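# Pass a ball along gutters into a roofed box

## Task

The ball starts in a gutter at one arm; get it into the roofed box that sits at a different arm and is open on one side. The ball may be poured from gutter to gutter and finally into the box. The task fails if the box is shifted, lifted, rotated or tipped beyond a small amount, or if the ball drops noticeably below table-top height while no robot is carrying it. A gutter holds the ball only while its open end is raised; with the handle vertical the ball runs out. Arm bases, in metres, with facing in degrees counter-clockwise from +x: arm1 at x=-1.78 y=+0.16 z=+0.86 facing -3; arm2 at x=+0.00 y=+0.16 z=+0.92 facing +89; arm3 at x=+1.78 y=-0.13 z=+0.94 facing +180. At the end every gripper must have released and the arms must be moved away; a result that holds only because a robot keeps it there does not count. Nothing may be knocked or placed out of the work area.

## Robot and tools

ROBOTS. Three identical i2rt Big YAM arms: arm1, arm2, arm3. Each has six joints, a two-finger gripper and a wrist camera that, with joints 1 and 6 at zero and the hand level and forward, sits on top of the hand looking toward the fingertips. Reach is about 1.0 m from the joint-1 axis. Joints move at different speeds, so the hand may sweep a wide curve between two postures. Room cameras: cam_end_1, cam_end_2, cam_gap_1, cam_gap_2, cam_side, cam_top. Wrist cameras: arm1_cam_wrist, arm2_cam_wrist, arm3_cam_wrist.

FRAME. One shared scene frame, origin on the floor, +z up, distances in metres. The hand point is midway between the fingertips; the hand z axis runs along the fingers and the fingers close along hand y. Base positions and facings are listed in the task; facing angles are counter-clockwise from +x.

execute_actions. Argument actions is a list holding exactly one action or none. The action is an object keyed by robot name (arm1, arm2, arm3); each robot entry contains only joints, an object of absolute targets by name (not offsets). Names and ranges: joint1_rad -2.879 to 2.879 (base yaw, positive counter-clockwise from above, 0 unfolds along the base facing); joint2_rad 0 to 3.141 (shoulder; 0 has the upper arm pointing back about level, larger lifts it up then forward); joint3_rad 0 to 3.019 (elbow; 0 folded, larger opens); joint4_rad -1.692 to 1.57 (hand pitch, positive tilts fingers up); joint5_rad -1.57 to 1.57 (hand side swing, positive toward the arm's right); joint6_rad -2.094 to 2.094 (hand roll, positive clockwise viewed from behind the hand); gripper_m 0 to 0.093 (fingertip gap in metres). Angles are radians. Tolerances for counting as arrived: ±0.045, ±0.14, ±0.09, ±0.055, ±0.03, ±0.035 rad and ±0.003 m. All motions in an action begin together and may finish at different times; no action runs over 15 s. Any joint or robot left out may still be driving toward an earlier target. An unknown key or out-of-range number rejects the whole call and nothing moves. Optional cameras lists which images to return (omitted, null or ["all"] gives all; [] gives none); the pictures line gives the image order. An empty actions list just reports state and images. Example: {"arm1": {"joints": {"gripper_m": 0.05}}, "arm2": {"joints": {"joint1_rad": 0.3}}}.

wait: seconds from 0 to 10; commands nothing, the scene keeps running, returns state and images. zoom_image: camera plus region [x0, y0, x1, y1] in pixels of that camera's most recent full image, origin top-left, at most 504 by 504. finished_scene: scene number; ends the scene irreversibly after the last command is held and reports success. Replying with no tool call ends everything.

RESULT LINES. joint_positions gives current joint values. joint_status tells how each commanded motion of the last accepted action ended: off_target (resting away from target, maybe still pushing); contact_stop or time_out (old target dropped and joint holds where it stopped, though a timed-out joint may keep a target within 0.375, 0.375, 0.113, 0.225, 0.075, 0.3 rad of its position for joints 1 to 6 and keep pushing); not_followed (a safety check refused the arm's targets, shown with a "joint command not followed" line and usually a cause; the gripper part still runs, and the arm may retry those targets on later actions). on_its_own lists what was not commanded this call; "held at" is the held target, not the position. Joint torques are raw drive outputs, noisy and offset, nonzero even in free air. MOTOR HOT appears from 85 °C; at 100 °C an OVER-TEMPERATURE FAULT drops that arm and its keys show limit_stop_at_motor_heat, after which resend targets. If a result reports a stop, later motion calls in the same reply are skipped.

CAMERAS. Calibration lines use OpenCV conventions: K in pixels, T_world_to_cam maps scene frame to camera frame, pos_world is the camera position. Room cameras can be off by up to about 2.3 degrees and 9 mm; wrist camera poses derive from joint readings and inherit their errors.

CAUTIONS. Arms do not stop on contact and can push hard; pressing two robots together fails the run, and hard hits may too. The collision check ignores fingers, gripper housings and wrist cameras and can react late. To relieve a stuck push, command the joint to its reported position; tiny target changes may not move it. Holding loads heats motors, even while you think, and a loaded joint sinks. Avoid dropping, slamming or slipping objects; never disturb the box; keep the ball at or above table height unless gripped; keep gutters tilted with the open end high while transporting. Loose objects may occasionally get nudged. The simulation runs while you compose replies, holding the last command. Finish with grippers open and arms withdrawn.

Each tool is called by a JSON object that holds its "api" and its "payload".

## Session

{"api": "execute_actions", "payload": {"actions": []}}

Scene clock: 0.00 s.
Joint torques (N m, as the arm reports them, + toward a larger angle): no reading
Motor temperatures (°C, as the motors report them): arm1=[26 25 39 24 23 25] | arm2=[24 30 40 24 23 25] | arm3=[25 33 47 24 26 25]
arm1.joint_positions: joint1_rad=+0.635 joint2_rad=+0.412 joint3_rad=+1.555 joint4_rad=-1.333 joint5_rad=-0.010 joint6_rad=+0.470 gripper_m=+0.095
arm1.joint_status: not commanded
arm1.hand: x=-1.6956 y=+0.2133 z=+1.5075 quat_wxyz=(-0.549, +0.047, -0.769, -0.324) (m; scene frame)
arm2.joint_positions: joint1_rad=-0.806 joint2_rad=+0.636 joint3_rad=+1.650 joint4_rad=-1.240 joint5_rad=-0.269 joint6_rad=+0.479 gripper_m=+0.094
arm2.joint_status: not commanded
arm2.hand: x=+0.1119 y=+0.3281 z=+1.5999 quat_wxyz=(-0.444, +0.187, -0.758, -0.440) (m; scene frame)
arm3.joint_positions: joint1_rad=-0.158 joint2_rad=+0.391 joint3_rad=+1.365 joint4_rad=-1.592 joint5_rad=+0.024 joint6_rad=-0.015 gripper_m=+0.095
arm3.joint_status: not commanded
arm3.hand: x=+1.6631 y=-0.1053 z=+1.4497 quat_wxyz=(-0.053, +0.889, -0.071, -0.450) (m; scene frame)
pictures: arm1_cam_wrist, arm2_cam_wrist, arm3_cam_wrist, cam_end_1, cam_end_2, cam_gap_1, cam_gap_2, cam_side, cam_top
camera_calibration (this result's frames):
arm1_cam_wrist: T_world_to_cam=[[0.421104, -0.792442, -0.441256, 1.54638], [-0.790244, -0.0817651, -0.607313, -0.400126], [0.445182, 0.604441, -0.660654, 1.75047], [0, 0, 0, 1]] pos_world=[-1.74666, 0.134646, 1.59581]
arm2_cam_wrist: T_world_to_cam=[[0.679691, -0.533279, -0.50362, 0.905141], [-0.726628, -0.395774, -0.561583, 1.11685], [0.100161, 0.747647, -0.656499, 0.918762], [0, 0, 0, 1]] pos_world=[0.104293, 0.237803, 1.68622]
arm3_cam_wrist: T_world_to_cam=[[0.177247, 0.984021, 0.0168975, -0.215181], [0.934877, -0.16298, -0.315346, -1.10718], [-0.307553, 0.0716913, -0.948826, 2.01605], [0, 0, 0, 1]] pos_world=[1.69326, -0.113239, 1.56737]
Images, in order (width x height): arm1_cam_wrist 616x616, arm2_cam_wrist 616x616, arm3_cam_wrist 616x616, cam_end_1 672x504, cam_end_2 672x504, cam_gap_1 672x504, cam_gap_2 672x504, cam_side 672x504, cam_top 672x504.

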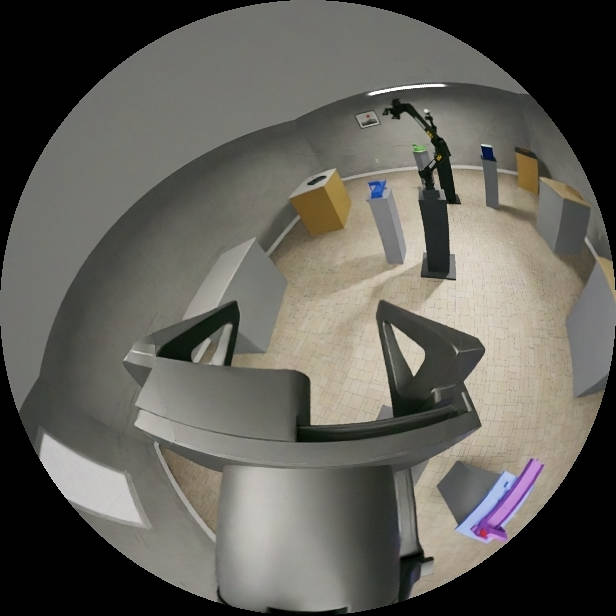

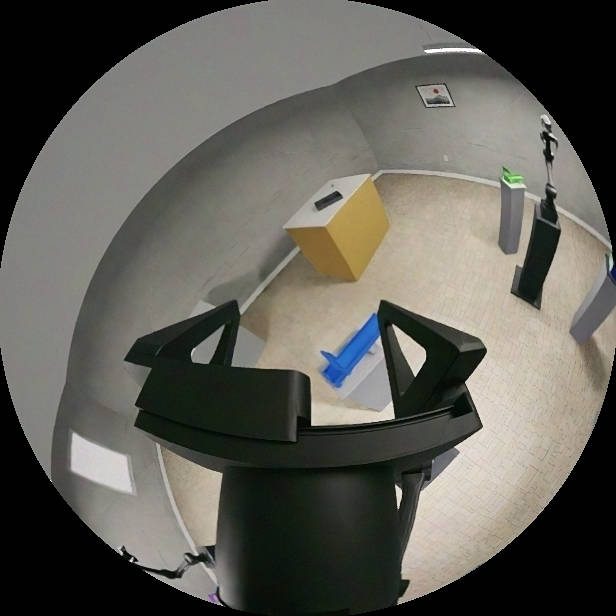

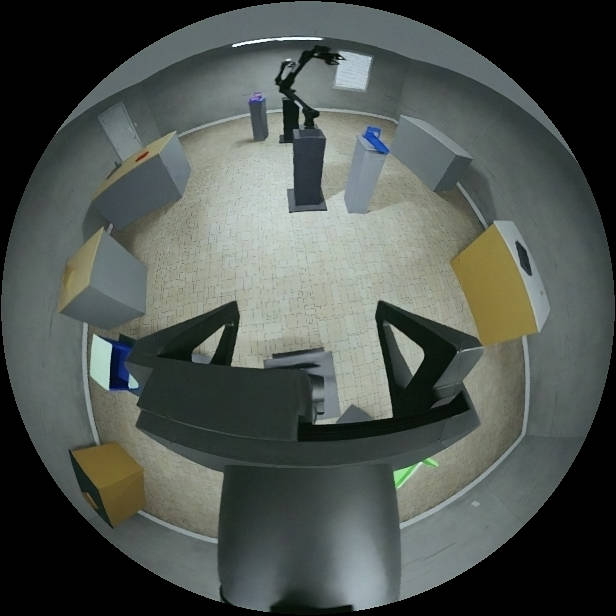

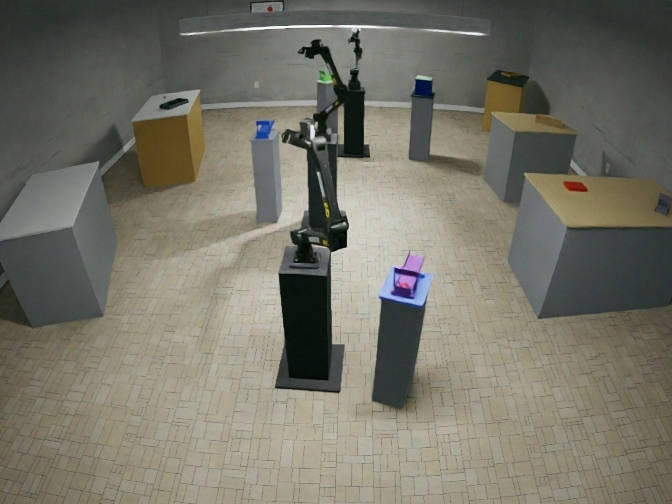

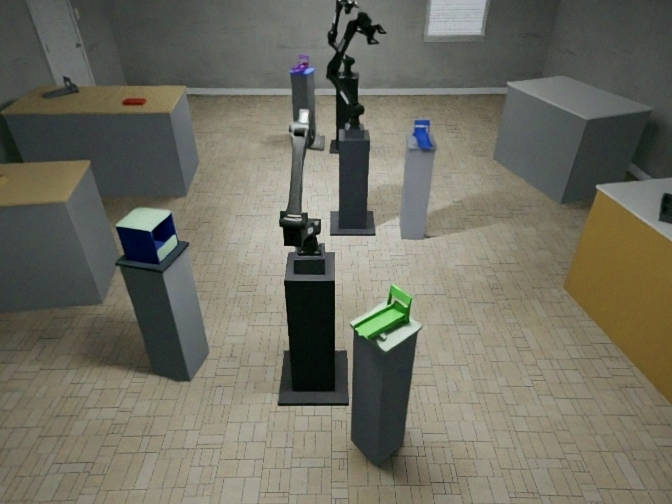

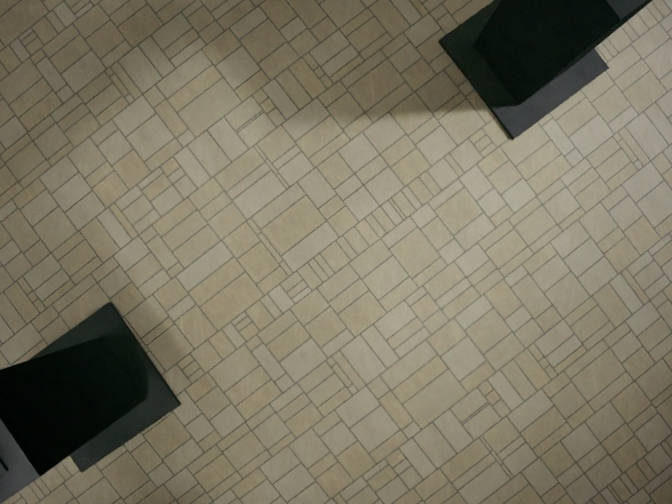

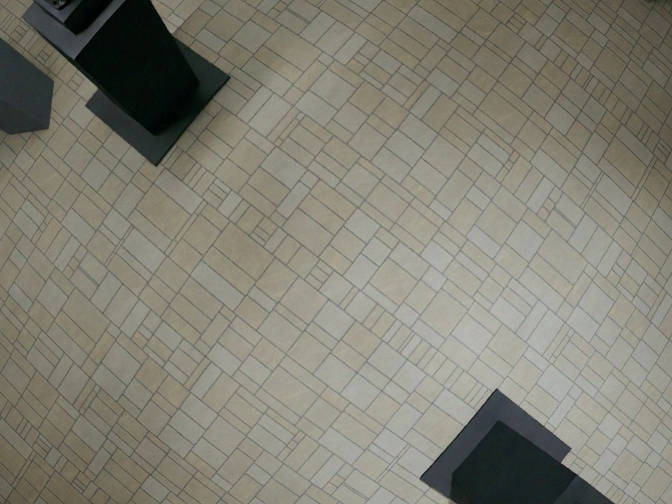

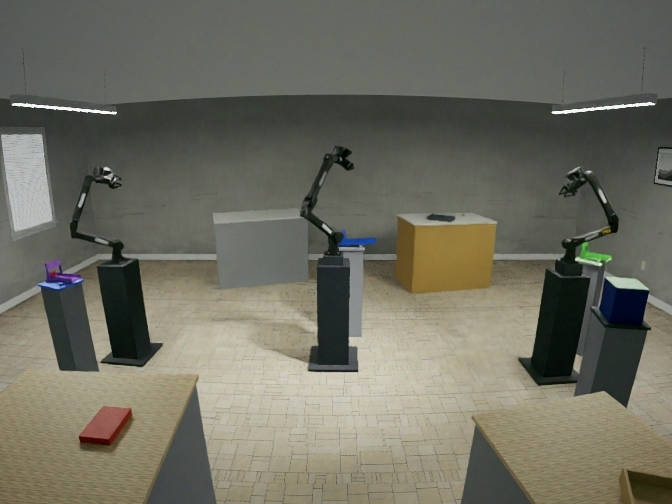

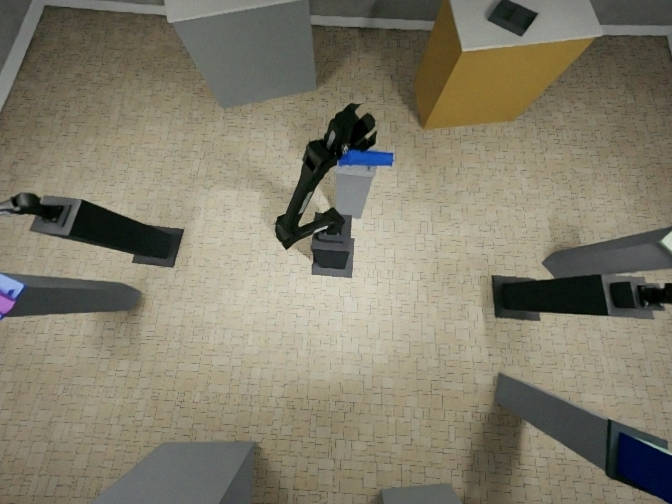

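{"api": "zoom_image", "payload": {"camera": "cam_end_1", "region": [340, 220, 480, 325]}}

{"api": "zoom_image", "payload": {"camera": "cam_side", "region": [20, 240, 130, 320]}}

{"api": "zoom_image", "payload": {"camera": "arm1_cam_wrist", "region": [420, 430, 580, 570]}}

Region (340, 220, 480, 325) of cam_end_1's 672x504 image, scaled by 3.600, with more detail than that image has; it fills the top 378 rows of this view, and the rest is white.

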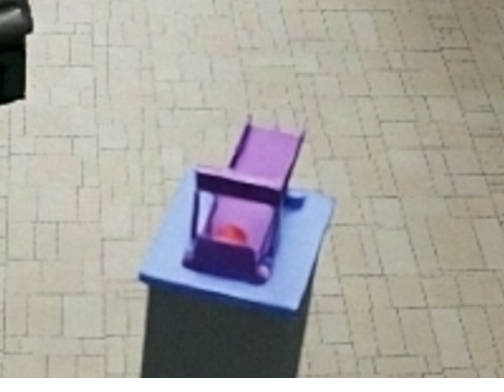

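Region (20, 240, 130, 320) of cam_side's 672x504 image, scaled by 4.582, with more detail than that image has; it fills the top 367 rows of this view, and the rest is white.

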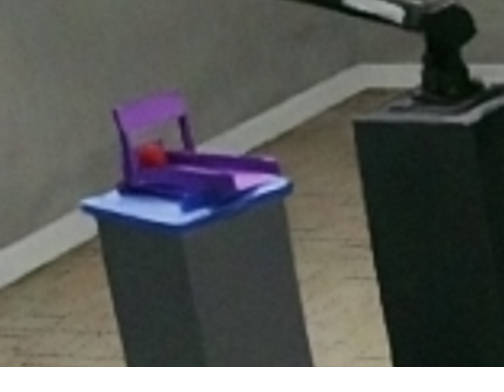

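Region (420, 430, 580, 570) of arm1_cam_wrist's 616x616 image, scaled by 3.150, with more detail than that image has; it fills the top 441 rows of this view, and the rest is white.

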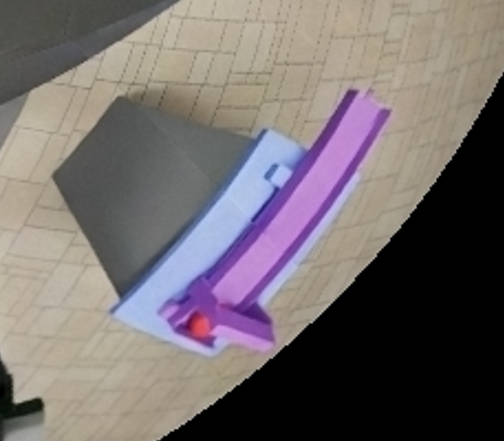

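{"api": "zoom_image", "payload": {"camera": "arm1_cam_wrist", "region": [455, 495, 525, 555]}}

{"api": "zoom_image", "payload": {"camera": "arm2_cam_wrist", "region": [300, 295, 420, 415]}}

{"api": "zoom_image", "payload": {"camera": "cam_top", "region": [310, 120, 420, 230]}}

Region (455, 495, 525, 555) of arm1_cam_wrist's 616x616 image, scaled by 7.200, with more detail than that image has; it fills the top 432 rows of this view, and the rest is white.

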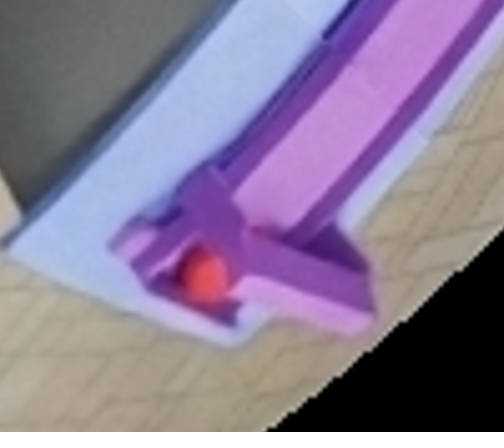

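Region (300, 295, 420, 415) of arm2_cam_wrist's 616x616 image, scaled by 4.200, with more detail than that image has.

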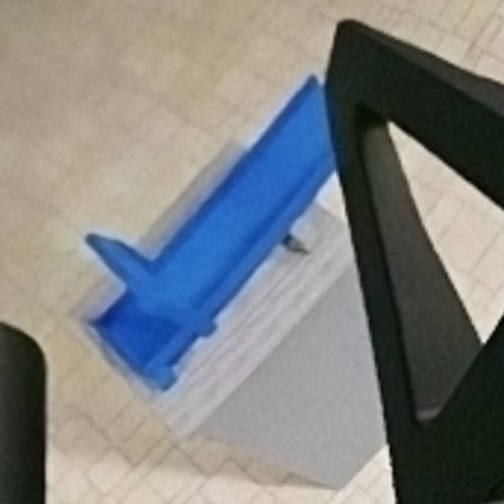

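Region (310, 120, 420, 230) of cam_top's 672x504 image, scaled by 4.582, with more detail than that image has.

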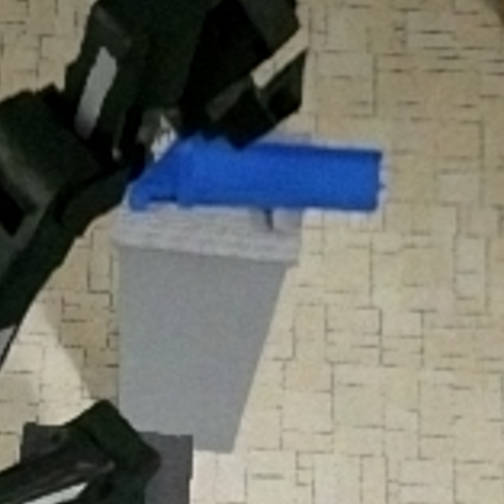

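{"api": "zoom_image", "payload": {"camera": "cam_end_1", "region": [260, 210, 440, 330]}}

{"api": "zoom_image", "payload": {"camera": "cam_side", "region": [30, 150, 190, 310]}}

Region (260, 210, 440, 330) of cam_end_1's 672x504 image, scaled by 2.800, with more detail than that image has.

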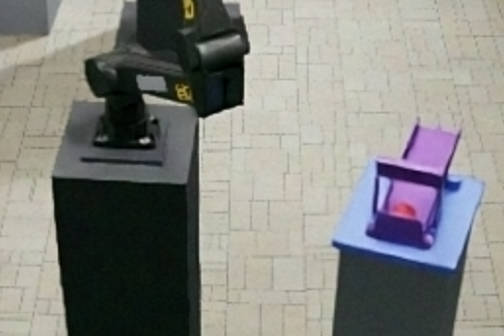

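Region (30, 150, 190, 310) of cam_side's 672x504 image, scaled by 3.150, with more detail than that image has.

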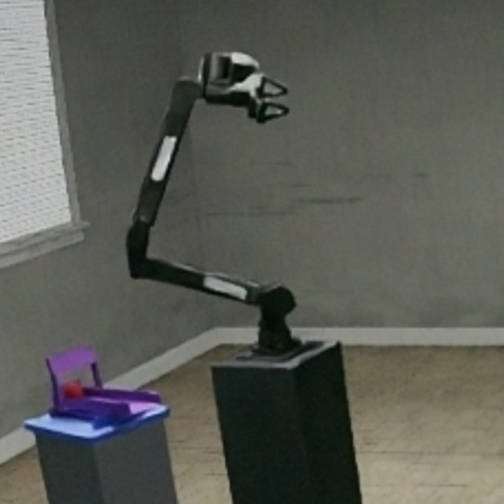

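{"api": "zoom_image", "payload": {"camera": "cam_end_2", "region": [270, 230, 450, 370]}}

{"api": "zoom_image", "payload": {"camera": "cam_end_2", "region": [90, 180, 230, 300]}}

{"api": "zoom_image", "payload": {"camera": "cam_side", "region": [510, 150, 670, 340]}}

Region (270, 230, 450, 370) of cam_end_2's 672x504 image, scaled by 2.800, with more detail than that image has.

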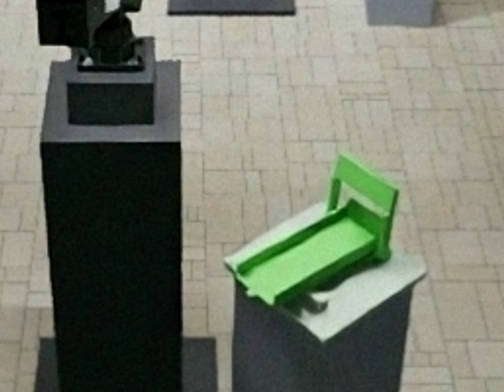

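Region (90, 180, 230, 300) of cam_end_2's 672x504 image, scaled by 3.600, with more detail than that image has; it fills the top 432 rows of this view, and the rest is white.

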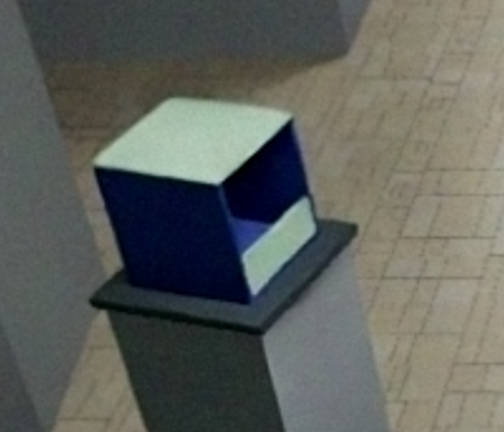

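Region (510, 150, 670, 340) of cam_side's 672x504 image, scaled by 2.653, with more detail than that image has; it fills the left 424 columns of this view, and the rest is white.

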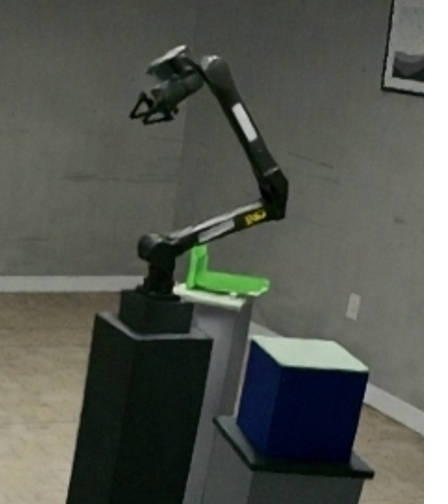

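{"api": "execute_actions", "payload": {"actions": [{"arm1":{"joints":{"joint1_rad":-2.06,"joint2_rad":1.77,"joint3_rad":1.89,"joint4_rad":-1.64,"joint5_rad":-0.24,"joint6_rad":-0.15}},"arm2":{"joints":{"joint1_rad":-0.09,"joint2_rad":1.66,"joint3_rad":1.56,"joint4_rad":-1.458,"joint5_rad":0.22,"joint6_rad":-0.13}},"arm3":{"joints":{"joint1_rad":-2.229,"joint2_rad":1.786,"joint3_rad":1.70,"joint4_rad":-1.434,"joint5_rad":0.28,"joint6_rad":0.085}}}], "cameras": ["arm1_cam_wrist","arm2_cam_wrist","arm3_cam_wrist","cam_side"]}}

Scene clock: 122.53 s.
Joint torques (N m, as the arm reports them, + toward a larger angle): arm1=[ -0.09 -20.88   8.8   -0.23  -0.24  -0.23] | arm2=[  1.3  -15.75  11.85  -0.2    0.13  -0.07] | arm3=[  0.93 -20.13   9.13   0.15   0.2    0.14]
Motor temperatures (°C, as the motors report them): arm1=[26 26 41 25 22 25] | arm2=[24 30 43 24 23 25] | arm3=[25 32 50 24 26 25]
arm1.joint_positions: joint1_rad=-2.069 joint2_rad=+1.784 joint3_rad=+1.876 joint4_rad=-1.627 joint5_rad=-0.239 joint6_rad=-0.142 gripper_m=+0.095
arm1.joint_status: all done
arm1.hand: x=-2.0368 y=-0.3401 z=+1.1424 quat_wxyz=(-0.115, -0.828, -0.547, -0.035) (m; scene frame)
arm2.joint_positions: joint1_rad=-0.085 joint2_rad=+1.664 joint3_rad=+1.545 joint4_rad=-1.443 joint5_rad=+0.217 joint6_rad=-0.122 gripper_m=+0.094
arm2.joint_status: all done
arm2.hand: x=+0.0893 y=+0.6620 z=+1.1329 quat_wxyz=(-0.070, +0.710, -0.696, +0.082) (m; scene frame)
arm3.joint_positions: joint1_rad=-2.232 joint2_rad=+1.799 joint3_rad=+1.683 joint4_rad=-1.425 joint5_rad=+0.282 joint6_rad=+0.077 gripper_m=+0.095
arm3.joint_status: all done
arm3.hand: x=+2.1621 y=+0.2824 z=+1.1463 quat_wxyz=(-0.085, +0.395, -0.907, +0.119) (m; scene frame)
pictures: arm1_cam_wrist, arm2_cam_wrist, arm3_cam_wrist, cam_side
camera_calibration (this result's frames):
arm1_cam_wrist: T_world_to_cam=[[-0.901852, 0.372079, -0.219592, -1.46132], [0.222836, 0.836028, 0.5014, 0.172266], [0.370146, 0.403255, -0.836886, 1.97579], [0, 0, 0, 1]] pos_world=[-2.08761, -0.397038, 1.24624]
arm2_cam_wrist: T_world_to_cam=[[0.979078, 0.0203496, 0.202466, -0.329852], [-0.103193, -0.807899, 0.580216, -0.106039], [0.175379, -0.58897, -0.788896, 1.39294], [0, 0, 0, 1]] pos_world=[0.0677153, 0.741446, 1.2272]
arm3_cam_wrist: T_world_to_cam=[[0.688215, -0.670579, 0.276919, -1.61555], [-0.69821, -0.508462, 0.503954, 1.08315], [-0.197138, -0.540176, -0.818136, 1.63814], [0, 0, 0, 1]] pos_world=[2.19105, 0.352267, 1.24174]
Images, in order (width x height): arm1_cam_wrist 616x616, arm2_cam_wrist 616x616, arm3_cam_wrist 616x616, cam_side 672x504.

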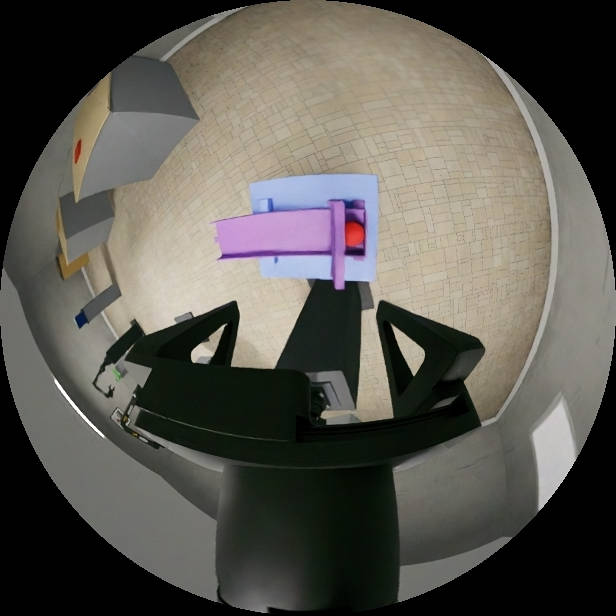

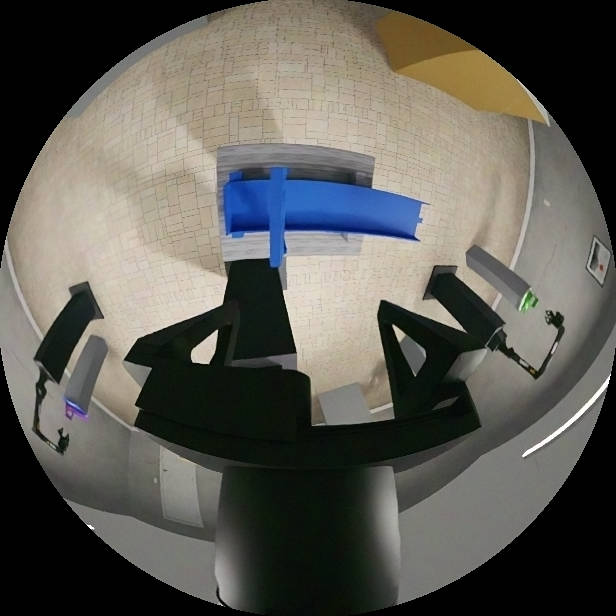

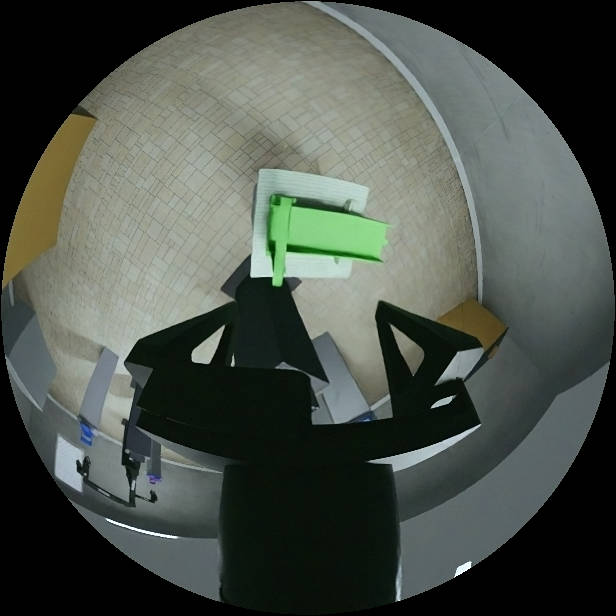

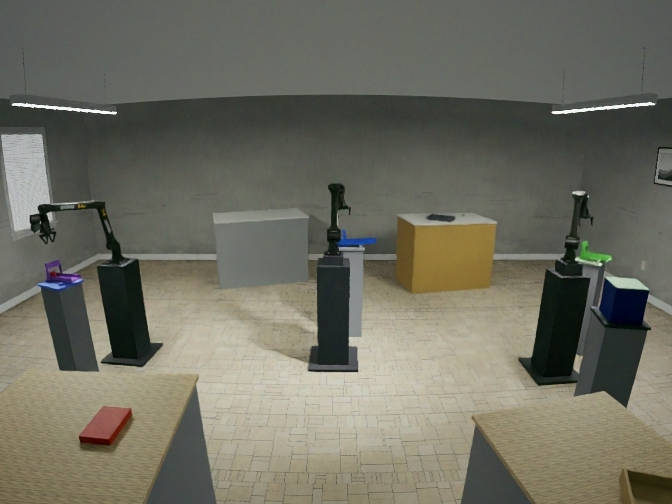

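{"api": "zoom_image", "payload": {"camera": "arm1_cam_wrist", "region": [200, 160, 400, 300]}}

{"api": "zoom_image", "payload": {"camera": "arm2_cam_wrist", "region": [210, 135, 440, 285]}}

{"api": "zoom_image", "payload": {"camera": "arm3_cam_wrist", "region": [230, 160, 410, 300]}}

Region (200, 160, 400, 300) of arm1_cam_wrist's 616x616 image, scaled by 2.520, with more detail than that image has; it fills the top 353 rows of this view, and the rest is white.

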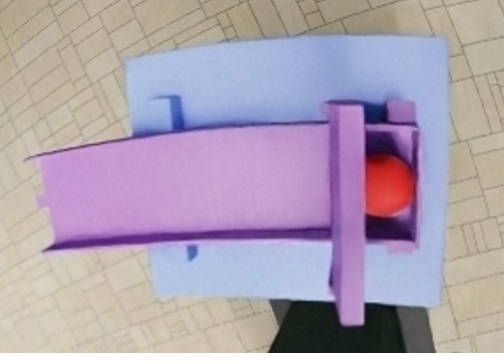

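Region (210, 135, 440, 285) of arm2_cam_wrist's 616x616 image, scaled by 2.191, with more detail than that image has; it fills the top 329 rows of this view, and the rest is white.

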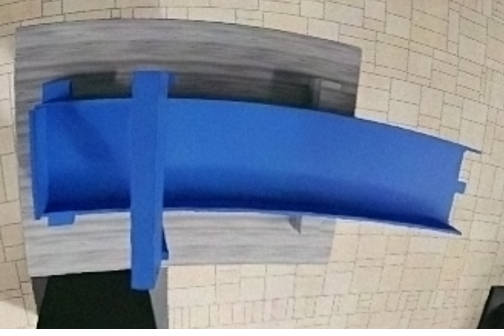

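Region (230, 160, 410, 300) of arm3_cam_wrist's 616x616 image, scaled by 2.800, with more detail than that image has.

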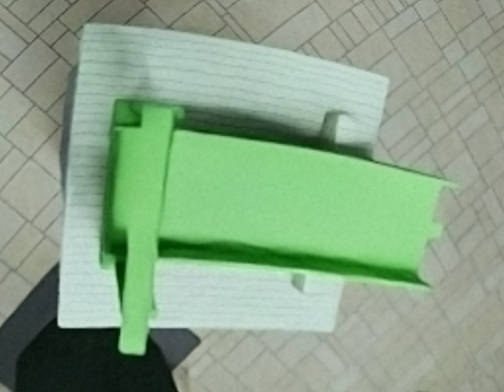

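{"api": "execute_actions", "payload": {"actions": [{"arm1":{"joints":{"joint2_rad":1.905,"joint3_rad":1.675,"joint4_rad":-1.35,"joint6_rad":-0.18}},"arm2":{"joints":{"joint1_rad":-0.07,"joint2_rad":1.84,"joint3_rad":1.422,"joint4_rad":-1.105,"joint6_rad":-0.05}},"arm3":{"joints":{"joint1_rad":-2.262,"joint2_rad":2.0,"joint3_rad":1.593,"joint4_rad":-1.188,"joint6_rad":0.215}}}], "cameras": ["arm1_cam_wrist","arm2_cam_wrist","arm3_cam_wrist"]}}

Scene clock: 186.40 s.
Joint torques (N m, as the arm reports them, + toward a larger angle): arm1=[ -0.09 -22.58   8.08   0.52  -0.24  -0.23] | arm2=[  2.15 -18.7   11.08   1.05   0.11   0.07] | arm3=[ -1.4  -22.49   8.55   0.65   0.2    0.12]
Motor temperatures (°C, as the motors report them): arm1=[26 31 47 24 23 25] | arm2=[24 33 45 24 23 25] | arm3=[25 36 53 24 26 25]
arm1.joint_positions: joint1_rad=-2.069 joint2_rad=+1.917 joint3_rad=+1.667 joint4_rad=-1.364 joint5_rad=-0.239 joint6_rad=-0.172 gripper_m=+0.095
arm1.joint_status: all done
arm1.hand: x=-2.0454 y=-0.3543 z=+0.9905 quat_wxyz=(-0.100, -0.823, -0.556, -0.068) (m; scene frame)
arm2.joint_positions: joint1_rad=-0.076 joint2_rad=+1.851 joint3_rad=+1.406 joint4_rad=-1.121 joint5_rad=+0.218 joint6_rad=-0.058 gripper_m=+0.094
arm2.joint_status: all done
arm2.hand: x=+0.0881 y=+0.6940 z=+0.9883 quat_wxyz=(-0.072, +0.690, -0.716, +0.081) (m; scene frame)
arm3.joint_positions: joint1_rad=-2.255 joint2_rad=+2.012 joint3_rad=+1.576 joint4_rad=-1.197 joint5_rad=+0.282 joint6_rad=+0.205 gripper_m=+0.095
arm3.joint_status: all done
arm3.hand: x=+2.1833 y=+0.2866 z=+0.9899 quat_wxyz=(-0.052, +0.332, -0.932, +0.137) (m; scene frame)
pictures: arm1_cam_wrist, arm2_cam_wrist, arm3_cam_wrist
camera_calibration (this result's frames):
arm1_cam_wrist: T_world_to_cam=[[-0.904178, 0.359278, -0.231046, -1.4952], [0.179003, 0.8098, 0.558732, 0.106467], [0.387841, 0.463835, -0.796515, 1.87524], [0, 0, 0, 1]] pos_world=[-2.09828, -0.41883, 1.08871]
arm2_cam_wrist: T_world_to_cam=[[0.978398, -0.0347147, 0.203794, -0.263019], [-0.147781, -0.806793, 0.572054, 0.0148165], [0.144561, -0.589814, -0.794495, 1.30673], [0, 0, 0, 1]] pos_world=[0.0706239, 0.773552, 1.08332]
arm3_cam_wrist: T_world_to_cam=[[0.594221, -0.751778, 0.285886, -1.3645], [-0.745016, -0.380539, 0.547852, 1.20092], [-0.303072, -0.538535, -0.786211, 1.71589], [0, 0, 0, 1]] pos_world=[2.22556, 0.355262, 1.08121]
Images, in order (width x height): arm1_cam_wrist 616x616, arm2_cam_wrist 616x616, arm3_cam_wrist 616x616.

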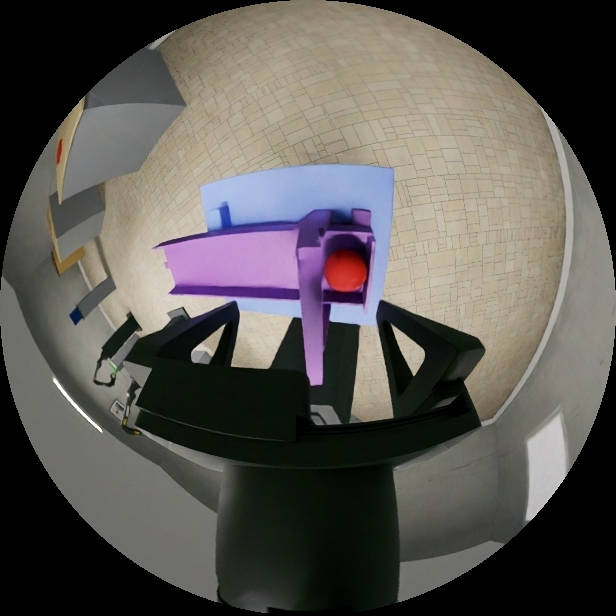

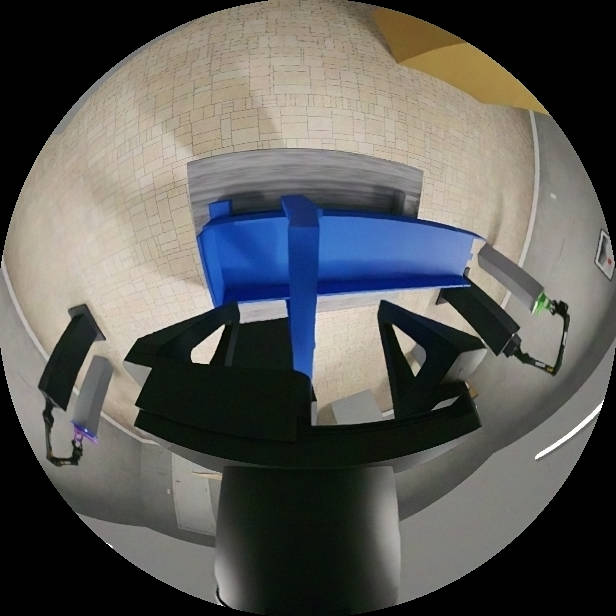

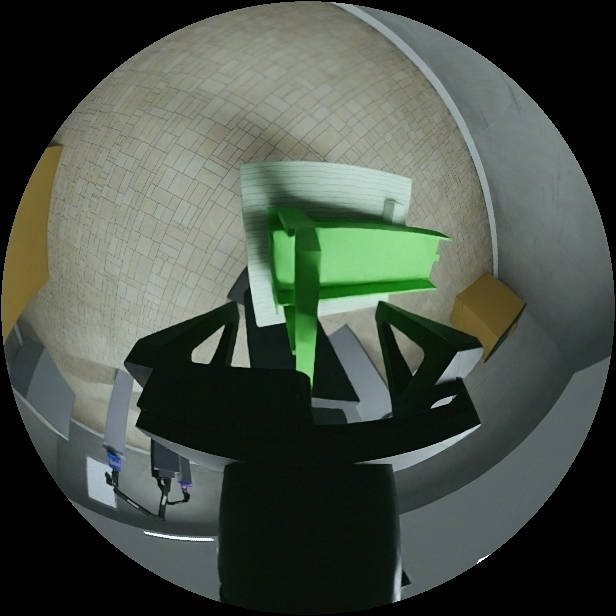

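{"api": "execute_actions", "payload": {"actions": [{"arm1":{"joints":{"gripper_m":0.0}},"arm2":{"joints":{"gripper_m":0.0}},"arm3":{"joints":{"gripper_m":0.0}}}], "cameras": ["arm1_cam_wrist","arm2_cam_wrist","arm3_cam_wrist"]}}

Scene clock: 192.33 s.
Joint torques (N m, as the arm reports them, + toward a larger angle): arm1=[ -0.17 -22.48   8.06   0.38  -0.28  -0.2 ] | arm2=[  2.48 -17.81  10.96   1.02   0.11   0.05] | arm3=[ -0.41 -21.82   8.44   0.35   0.38   0.18]
Motor temperatures (°C, as the motors report them): arm1=[26 31 46 24 23 25] | arm2=[24 33 45 24 23 25] | arm3=[25 36 52 24 26 25]
arm1.joint_positions: joint1_rad=-2.068 joint2_rad=+1.917 joint3_rad=+1.667 joint4_rad=-1.360 joint5_rad=-0.238 joint6_rad=-0.175 gripper_m=+0.011
arm1.joint_status: gripper_m off_target (ended at +0.011, target +0.000)
arm1.hand: x=-2.0456 y=-0.3551 z=+0.9905 quat_wxyz=(-0.100, -0.821, -0.558, -0.066) (m; scene frame)
arm2.joint_positions: joint1_rad=-0.076 joint2_rad=+1.851 joint3_rad=+1.406 joint4_rad=-1.120 joint5_rad=+0.219 joint6_rad=-0.056 gripper_m=+0.011
arm2.joint_status: gripper_m off_target (ended at +0.011, target +0.000)
arm2.hand: x=+0.0879 y=+0.6944 z=+0.9883 quat_wxyz=(-0.072, +0.689, -0.716, +0.081) (m; scene frame)
arm3.joint_positions: joint1_rad=-2.255 joint2_rad=+2.012 joint3_rad=+1.576 joint4_rad=-1.195 joint5_rad=+0.278 joint6_rad=+0.207 gripper_m=+0.012
arm3.joint_status: gripper_m off_target (ended at +0.012, target +0.000)
arm3.hand: x=+2.1833 y=+0.2871 z=+0.9898 quat_wxyz=(-0.052, +0.330, -0.933, +0.135) (m; scene frame)
pictures: arm1_cam_wrist, arm2_cam_wrist, arm3_cam_wrist
camera_calibration (this result's frames):
arm1_cam_wrist: T_world_to_cam=[[-0.906285, 0.354782, -0.229732, -1.50226], [0.177187, 0.81237, 0.555571, 0.10754], [0.383735, 0.4628, -0.799102, 1.86943], [0, 0, 0, 1]] pos_world=[-2.09789, -0.419563, 1.08901]
arm2_cam_wrist: T_world_to_cam=[[0.978232, -0.0365528, 0.204269, -0.262084], [-0.149296, -0.807654, 0.570443, 0.0174346], [0.144127, -0.588522, -0.79553, 1.30716], [0, 0, 0, 1]] pos_world=[0.0705844, 0.773793, 1.08347]
arm3_cam_wrist: T_world_to_cam=[[0.592425, -0.754562, 0.282256, -1.35572], [-0.745549, -0.380739, 0.546987, 1.20332], [-0.30527, -0.534484, -0.788122, 1.72156], [0, 0, 0, 1]] pos_world=[2.22583, 0.355323, 1.08126]
Images, in order (width x height): arm1_cam_wrist 616x616, arm2_cam_wrist 616x616, arm3_cam_wrist 616x616.

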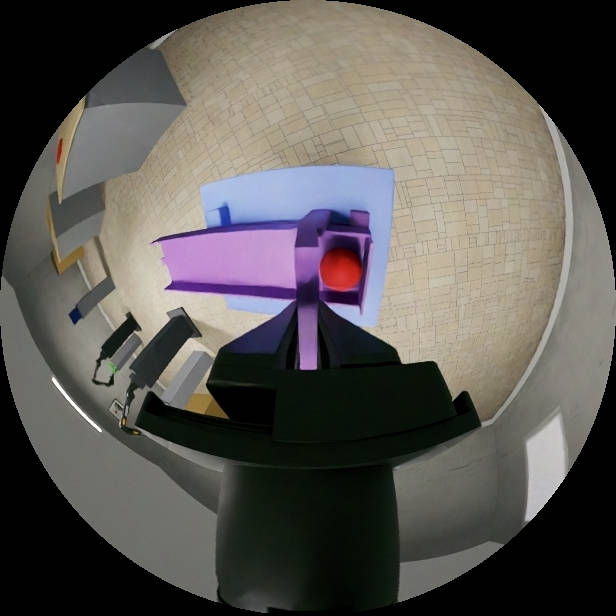

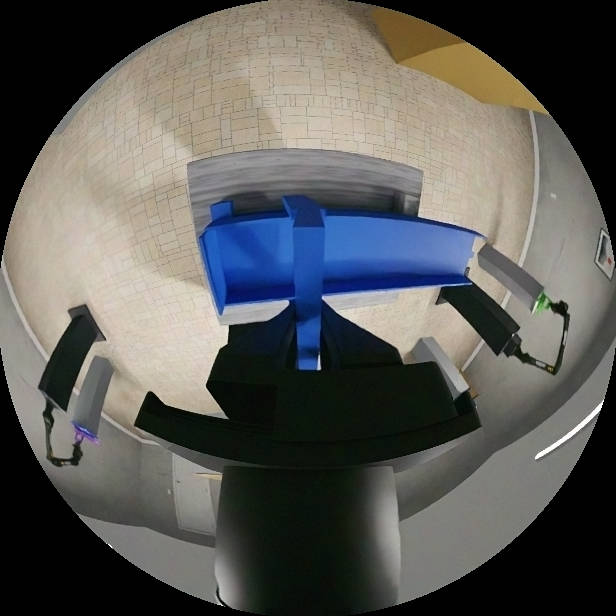

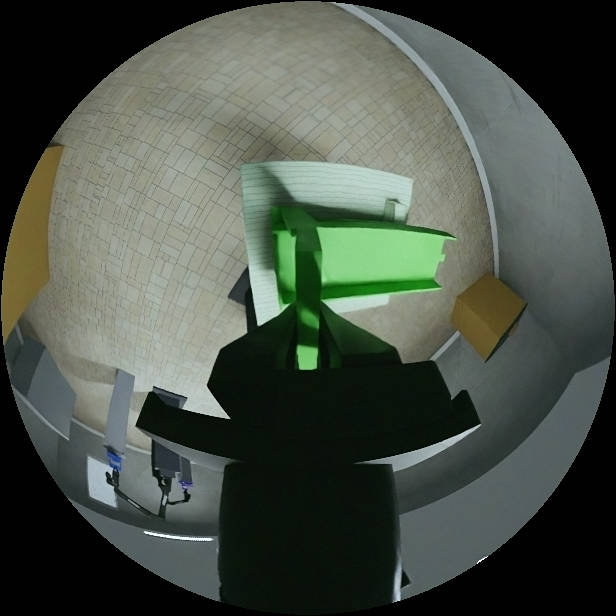

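{"api": "execute_actions", "payload": {"actions": [{"arm1":{"joints":{"joint2_rad":1.74,"joint5_rad":-0.33}},"arm2":{"joints":{"joint2_rad":1.63}},"arm3":{"joints":{"joint2_rad":1.78}}}], "cameras": ["arm1_cam_wrist","cam_side"]}}

Scene clock: 305.10 s.
Joint torques (N m, as the arm reports them, + toward a larger angle): arm1=[ -0.23 -18.82   8.56   0.7   -0.5   -0.2 ] | arm2=[  2.1  -14.18  12.43   1.41   0.16   0.05] | arm3=[ -0.74 -20.32   9.51   1.05   0.37   0.2 ]
Motor temperatures (°C, as the motors report them): arm1=[26 34 46 24 23 25] | arm2=[24 35 45 24 23 25] | arm3=[25 39 51 24 26 25]
arm1.joint_positions: joint1_rad=-2.067 joint2_rad=+1.740 joint3_rad=+1.667 joint4_rad=-1.360 joint5_rad=-0.324 joint6_rad=-0.176 gripper_m=+0.011
arm1.joint_status: all done
arm1.hand: x=-2.0287 y=-0.3551 z=+1.0915 quat_wxyz=(-0.175, -0.807, -0.564, -0.004) (m; scene frame)
arm2.joint_positions: joint1_rad=-0.076 joint2_rad=+1.622 joint3_rad=+1.404 joint4_rad=-1.120 joint5_rad=+0.216 joint6_rad=-0.056 gripper_m=+0.011
arm2.joint_status: all done
arm2.hand: x=+0.0877 y=+0.6944 z=+1.1056 quat_wxyz=(-0.156, +0.676, -0.720, +0.006) (m; scene frame)
arm3.joint_positions: joint1_rad=-2.255 joint2_rad=+1.783 joint3_rad=+1.576 joint4_rad=-1.195 joint5_rad=+0.277 joint6_rad=+0.207 gripper_m=+0.012
arm3.joint_status: all done
arm3.hand: x=+2.1849 y=+0.2910 z=+1.1183 quat_wxyz=(-0.149, +0.315, -0.934, +0.076) (m; scene frame)
pictures: arm1_cam_wrist, cam_side
camera_calibration (this result's frames):
arm1_cam_wrist: T_world_to_cam=[[-0.912596, 0.300545, -0.277202, -1.44394], [0.181519, 0.905327, 0.38397, 0.277536], [0.366359, 0.300092, -0.880753, 1.93978], [0, 0, 0, 1]] pos_world=[-2.07877, -0.399405, 1.20164]
Images, in order (width x height): arm1_cam_wrist 616x616, cam_side 672x504.

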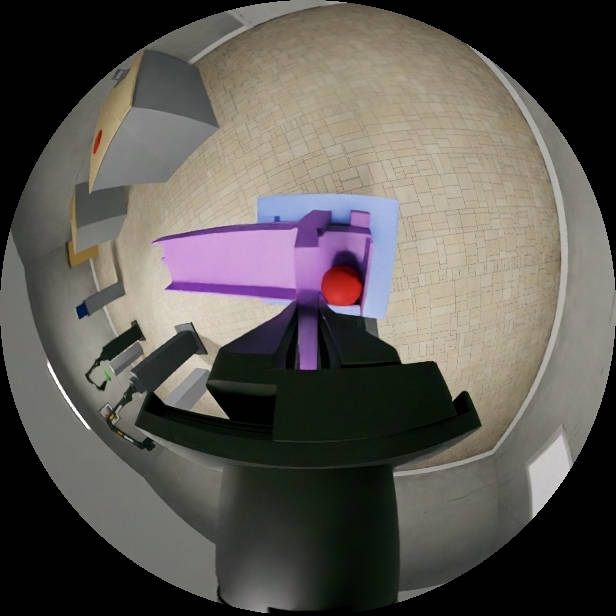

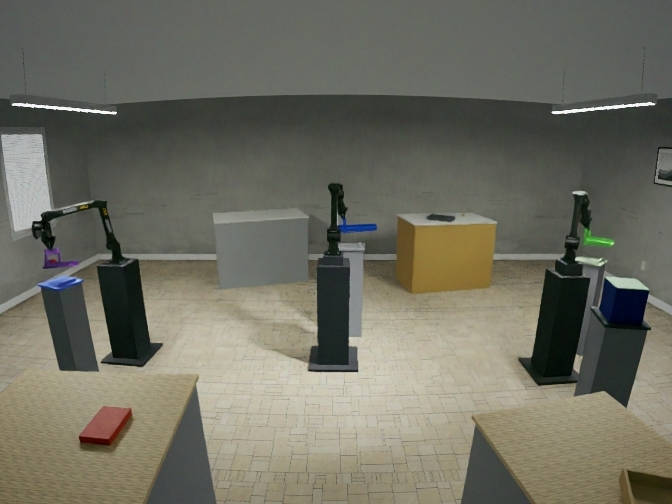

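{"api": "execute_actions", "payload": {"actions": [{"arm1":{"joints":{"joint1_rad":0.05,"joint2_rad":1.44,"joint4_rad":-1.25,"joint6_rad":1.571}},"arm2":{"joints":{"joint1_rad":1.591,"joint4_rad":-0.92,"joint5_rad":0.0,"joint6_rad":-1.571}},"arm3":{"joints":{"joint1_rad":-0.153,"joint4_rad":-0.865,"joint5_rad":0.0,"joint6_rad":-1.571}}}], "cameras": ["arm1_cam_wrist","cam_side","cam_gap_1","cam_top"]}}

Scene clock: 322.10 s.
Joint torques (N m, as the arm reports them, + toward a larger angle): arm1=[ -1.1  -17.61   9.14   1.26  -0.27  -0.1 ] | arm2=[  0.91 -15.8   12.78   1.55  -0.08  -0.03] | arm3=[ -0.71 -20.89   9.62   1.25   0.08  -0.03]
Motor temperatures (°C, as the motors report them): arm1=[26 33 47 24 23 25] | arm2=[24 35 46 24 23 25] | arm3=[25 38 52 24 26 25]
arm1.joint_positions: joint1_rad=+0.057 joint2_rad=+1.473 joint3_rad=+1.663 joint4_rad=-1.262 joint5_rad=-0.327 joint6_rad=+1.563 gripper_m=+0.011
arm1.joint_status: all done
arm1.hand: x=-1.2395 y=+0.2140 z=+1.2403 quat_wxyz=(-0.061, -0.643, -0.709, -0.284) (m; scene frame)
arm2.joint_positions: joint1_rad=+1.597 joint2_rad=+1.637 joint3_rad=+1.404 joint4_rad=-0.933 joint5_rad=-0.002 joint6_rad=-1.563 gripper_m=+0.011
arm2.joint_status: all done
arm2.hand: x=-0.5829 y=+0.1576 z=+1.1106 quat_wxyz=(-0.140, +0.692, +0.693, -0.146) (m; scene frame)
arm3.joint_positions: joint1_rad=-0.143 joint2_rad=+1.796 joint3_rad=+1.576 joint4_rad=-0.870 joint5_rad=-0.003 joint6_rad=-1.560 gripper_m=+0.012
arm3.joint_status: all done
arm3.hand: x=+1.1259 y=-0.0301 z=+1.1151 quat_wxyz=(-0.175, +0.740, +0.632, -0.152) (m; scene frame)
pictures: arm1_cam_wrist, cam_gap_1, cam_side, cam_top
camera_calibration (this result's frames):
arm1_cam_wrist: T_world_to_cam=[[-0.880054, -0.0192336, -0.474483, -0.500094], [-0.393538, 0.588738, 0.706056, -1.48265], [0.265766, 0.808095, -0.525691, 0.937138], [0, 0, 0, 1]] pos_world=[-1.27265, 0.105978, 1.30219]
Images, in order (width x height): arm1_cam_wrist 616x616, cam_gap_1 672x504, cam_side 672x504, cam_top 672x504.

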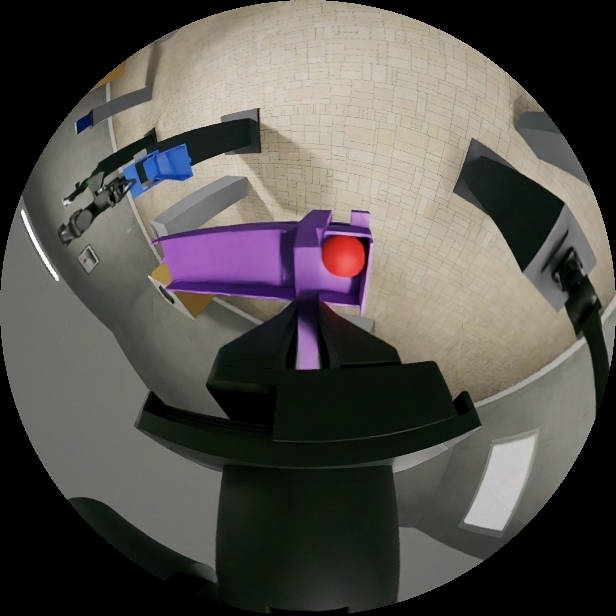

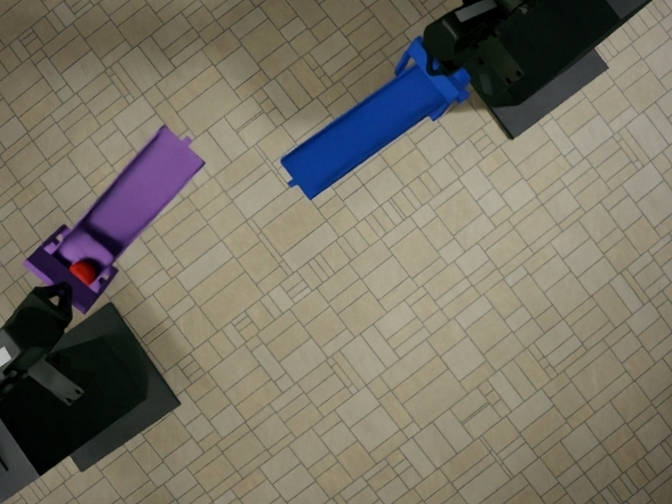

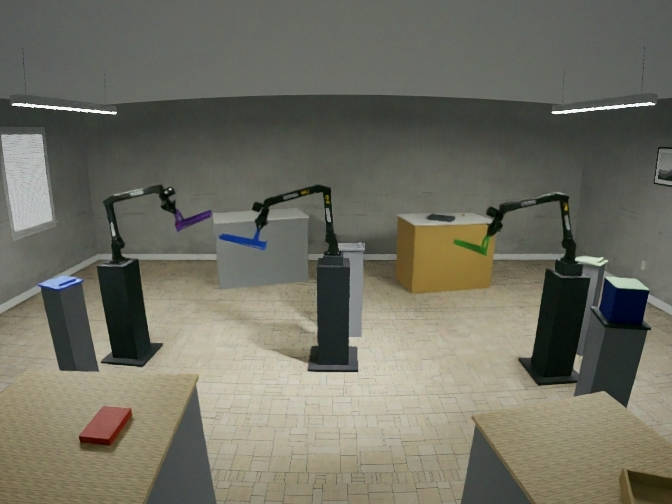

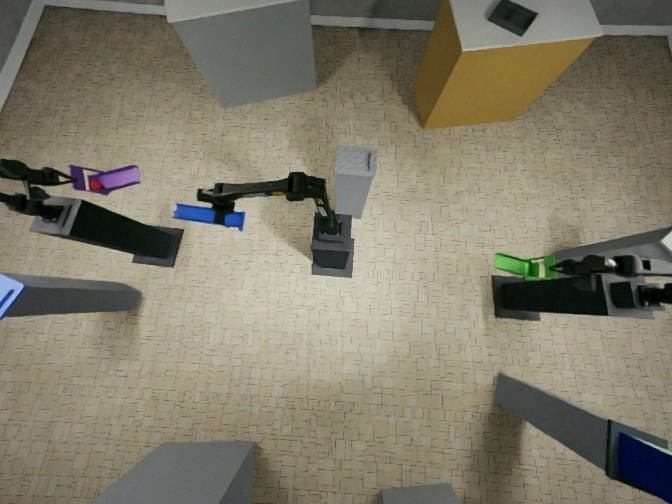

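{"api": "zoom_image", "payload": {"camera": "cam_side", "region": [150, 170, 350, 270]}}

{"api": "zoom_image", "payload": {"camera": "cam_side", "region": [430, 180, 590, 280]}}

Region (150, 170, 350, 270) of cam_side's 672x504 image, scaled by 2.520, with more detail than that image has.

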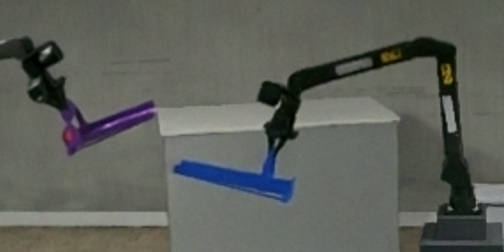

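Region (430, 180, 590, 280) of cam_side's 672x504 image, scaled by 3.150, with more detail than that image has; it fills the top 315 rows of this view, and the rest is white.

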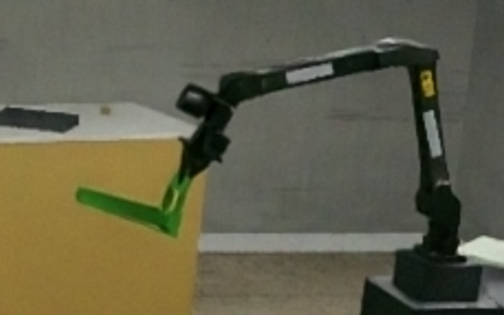

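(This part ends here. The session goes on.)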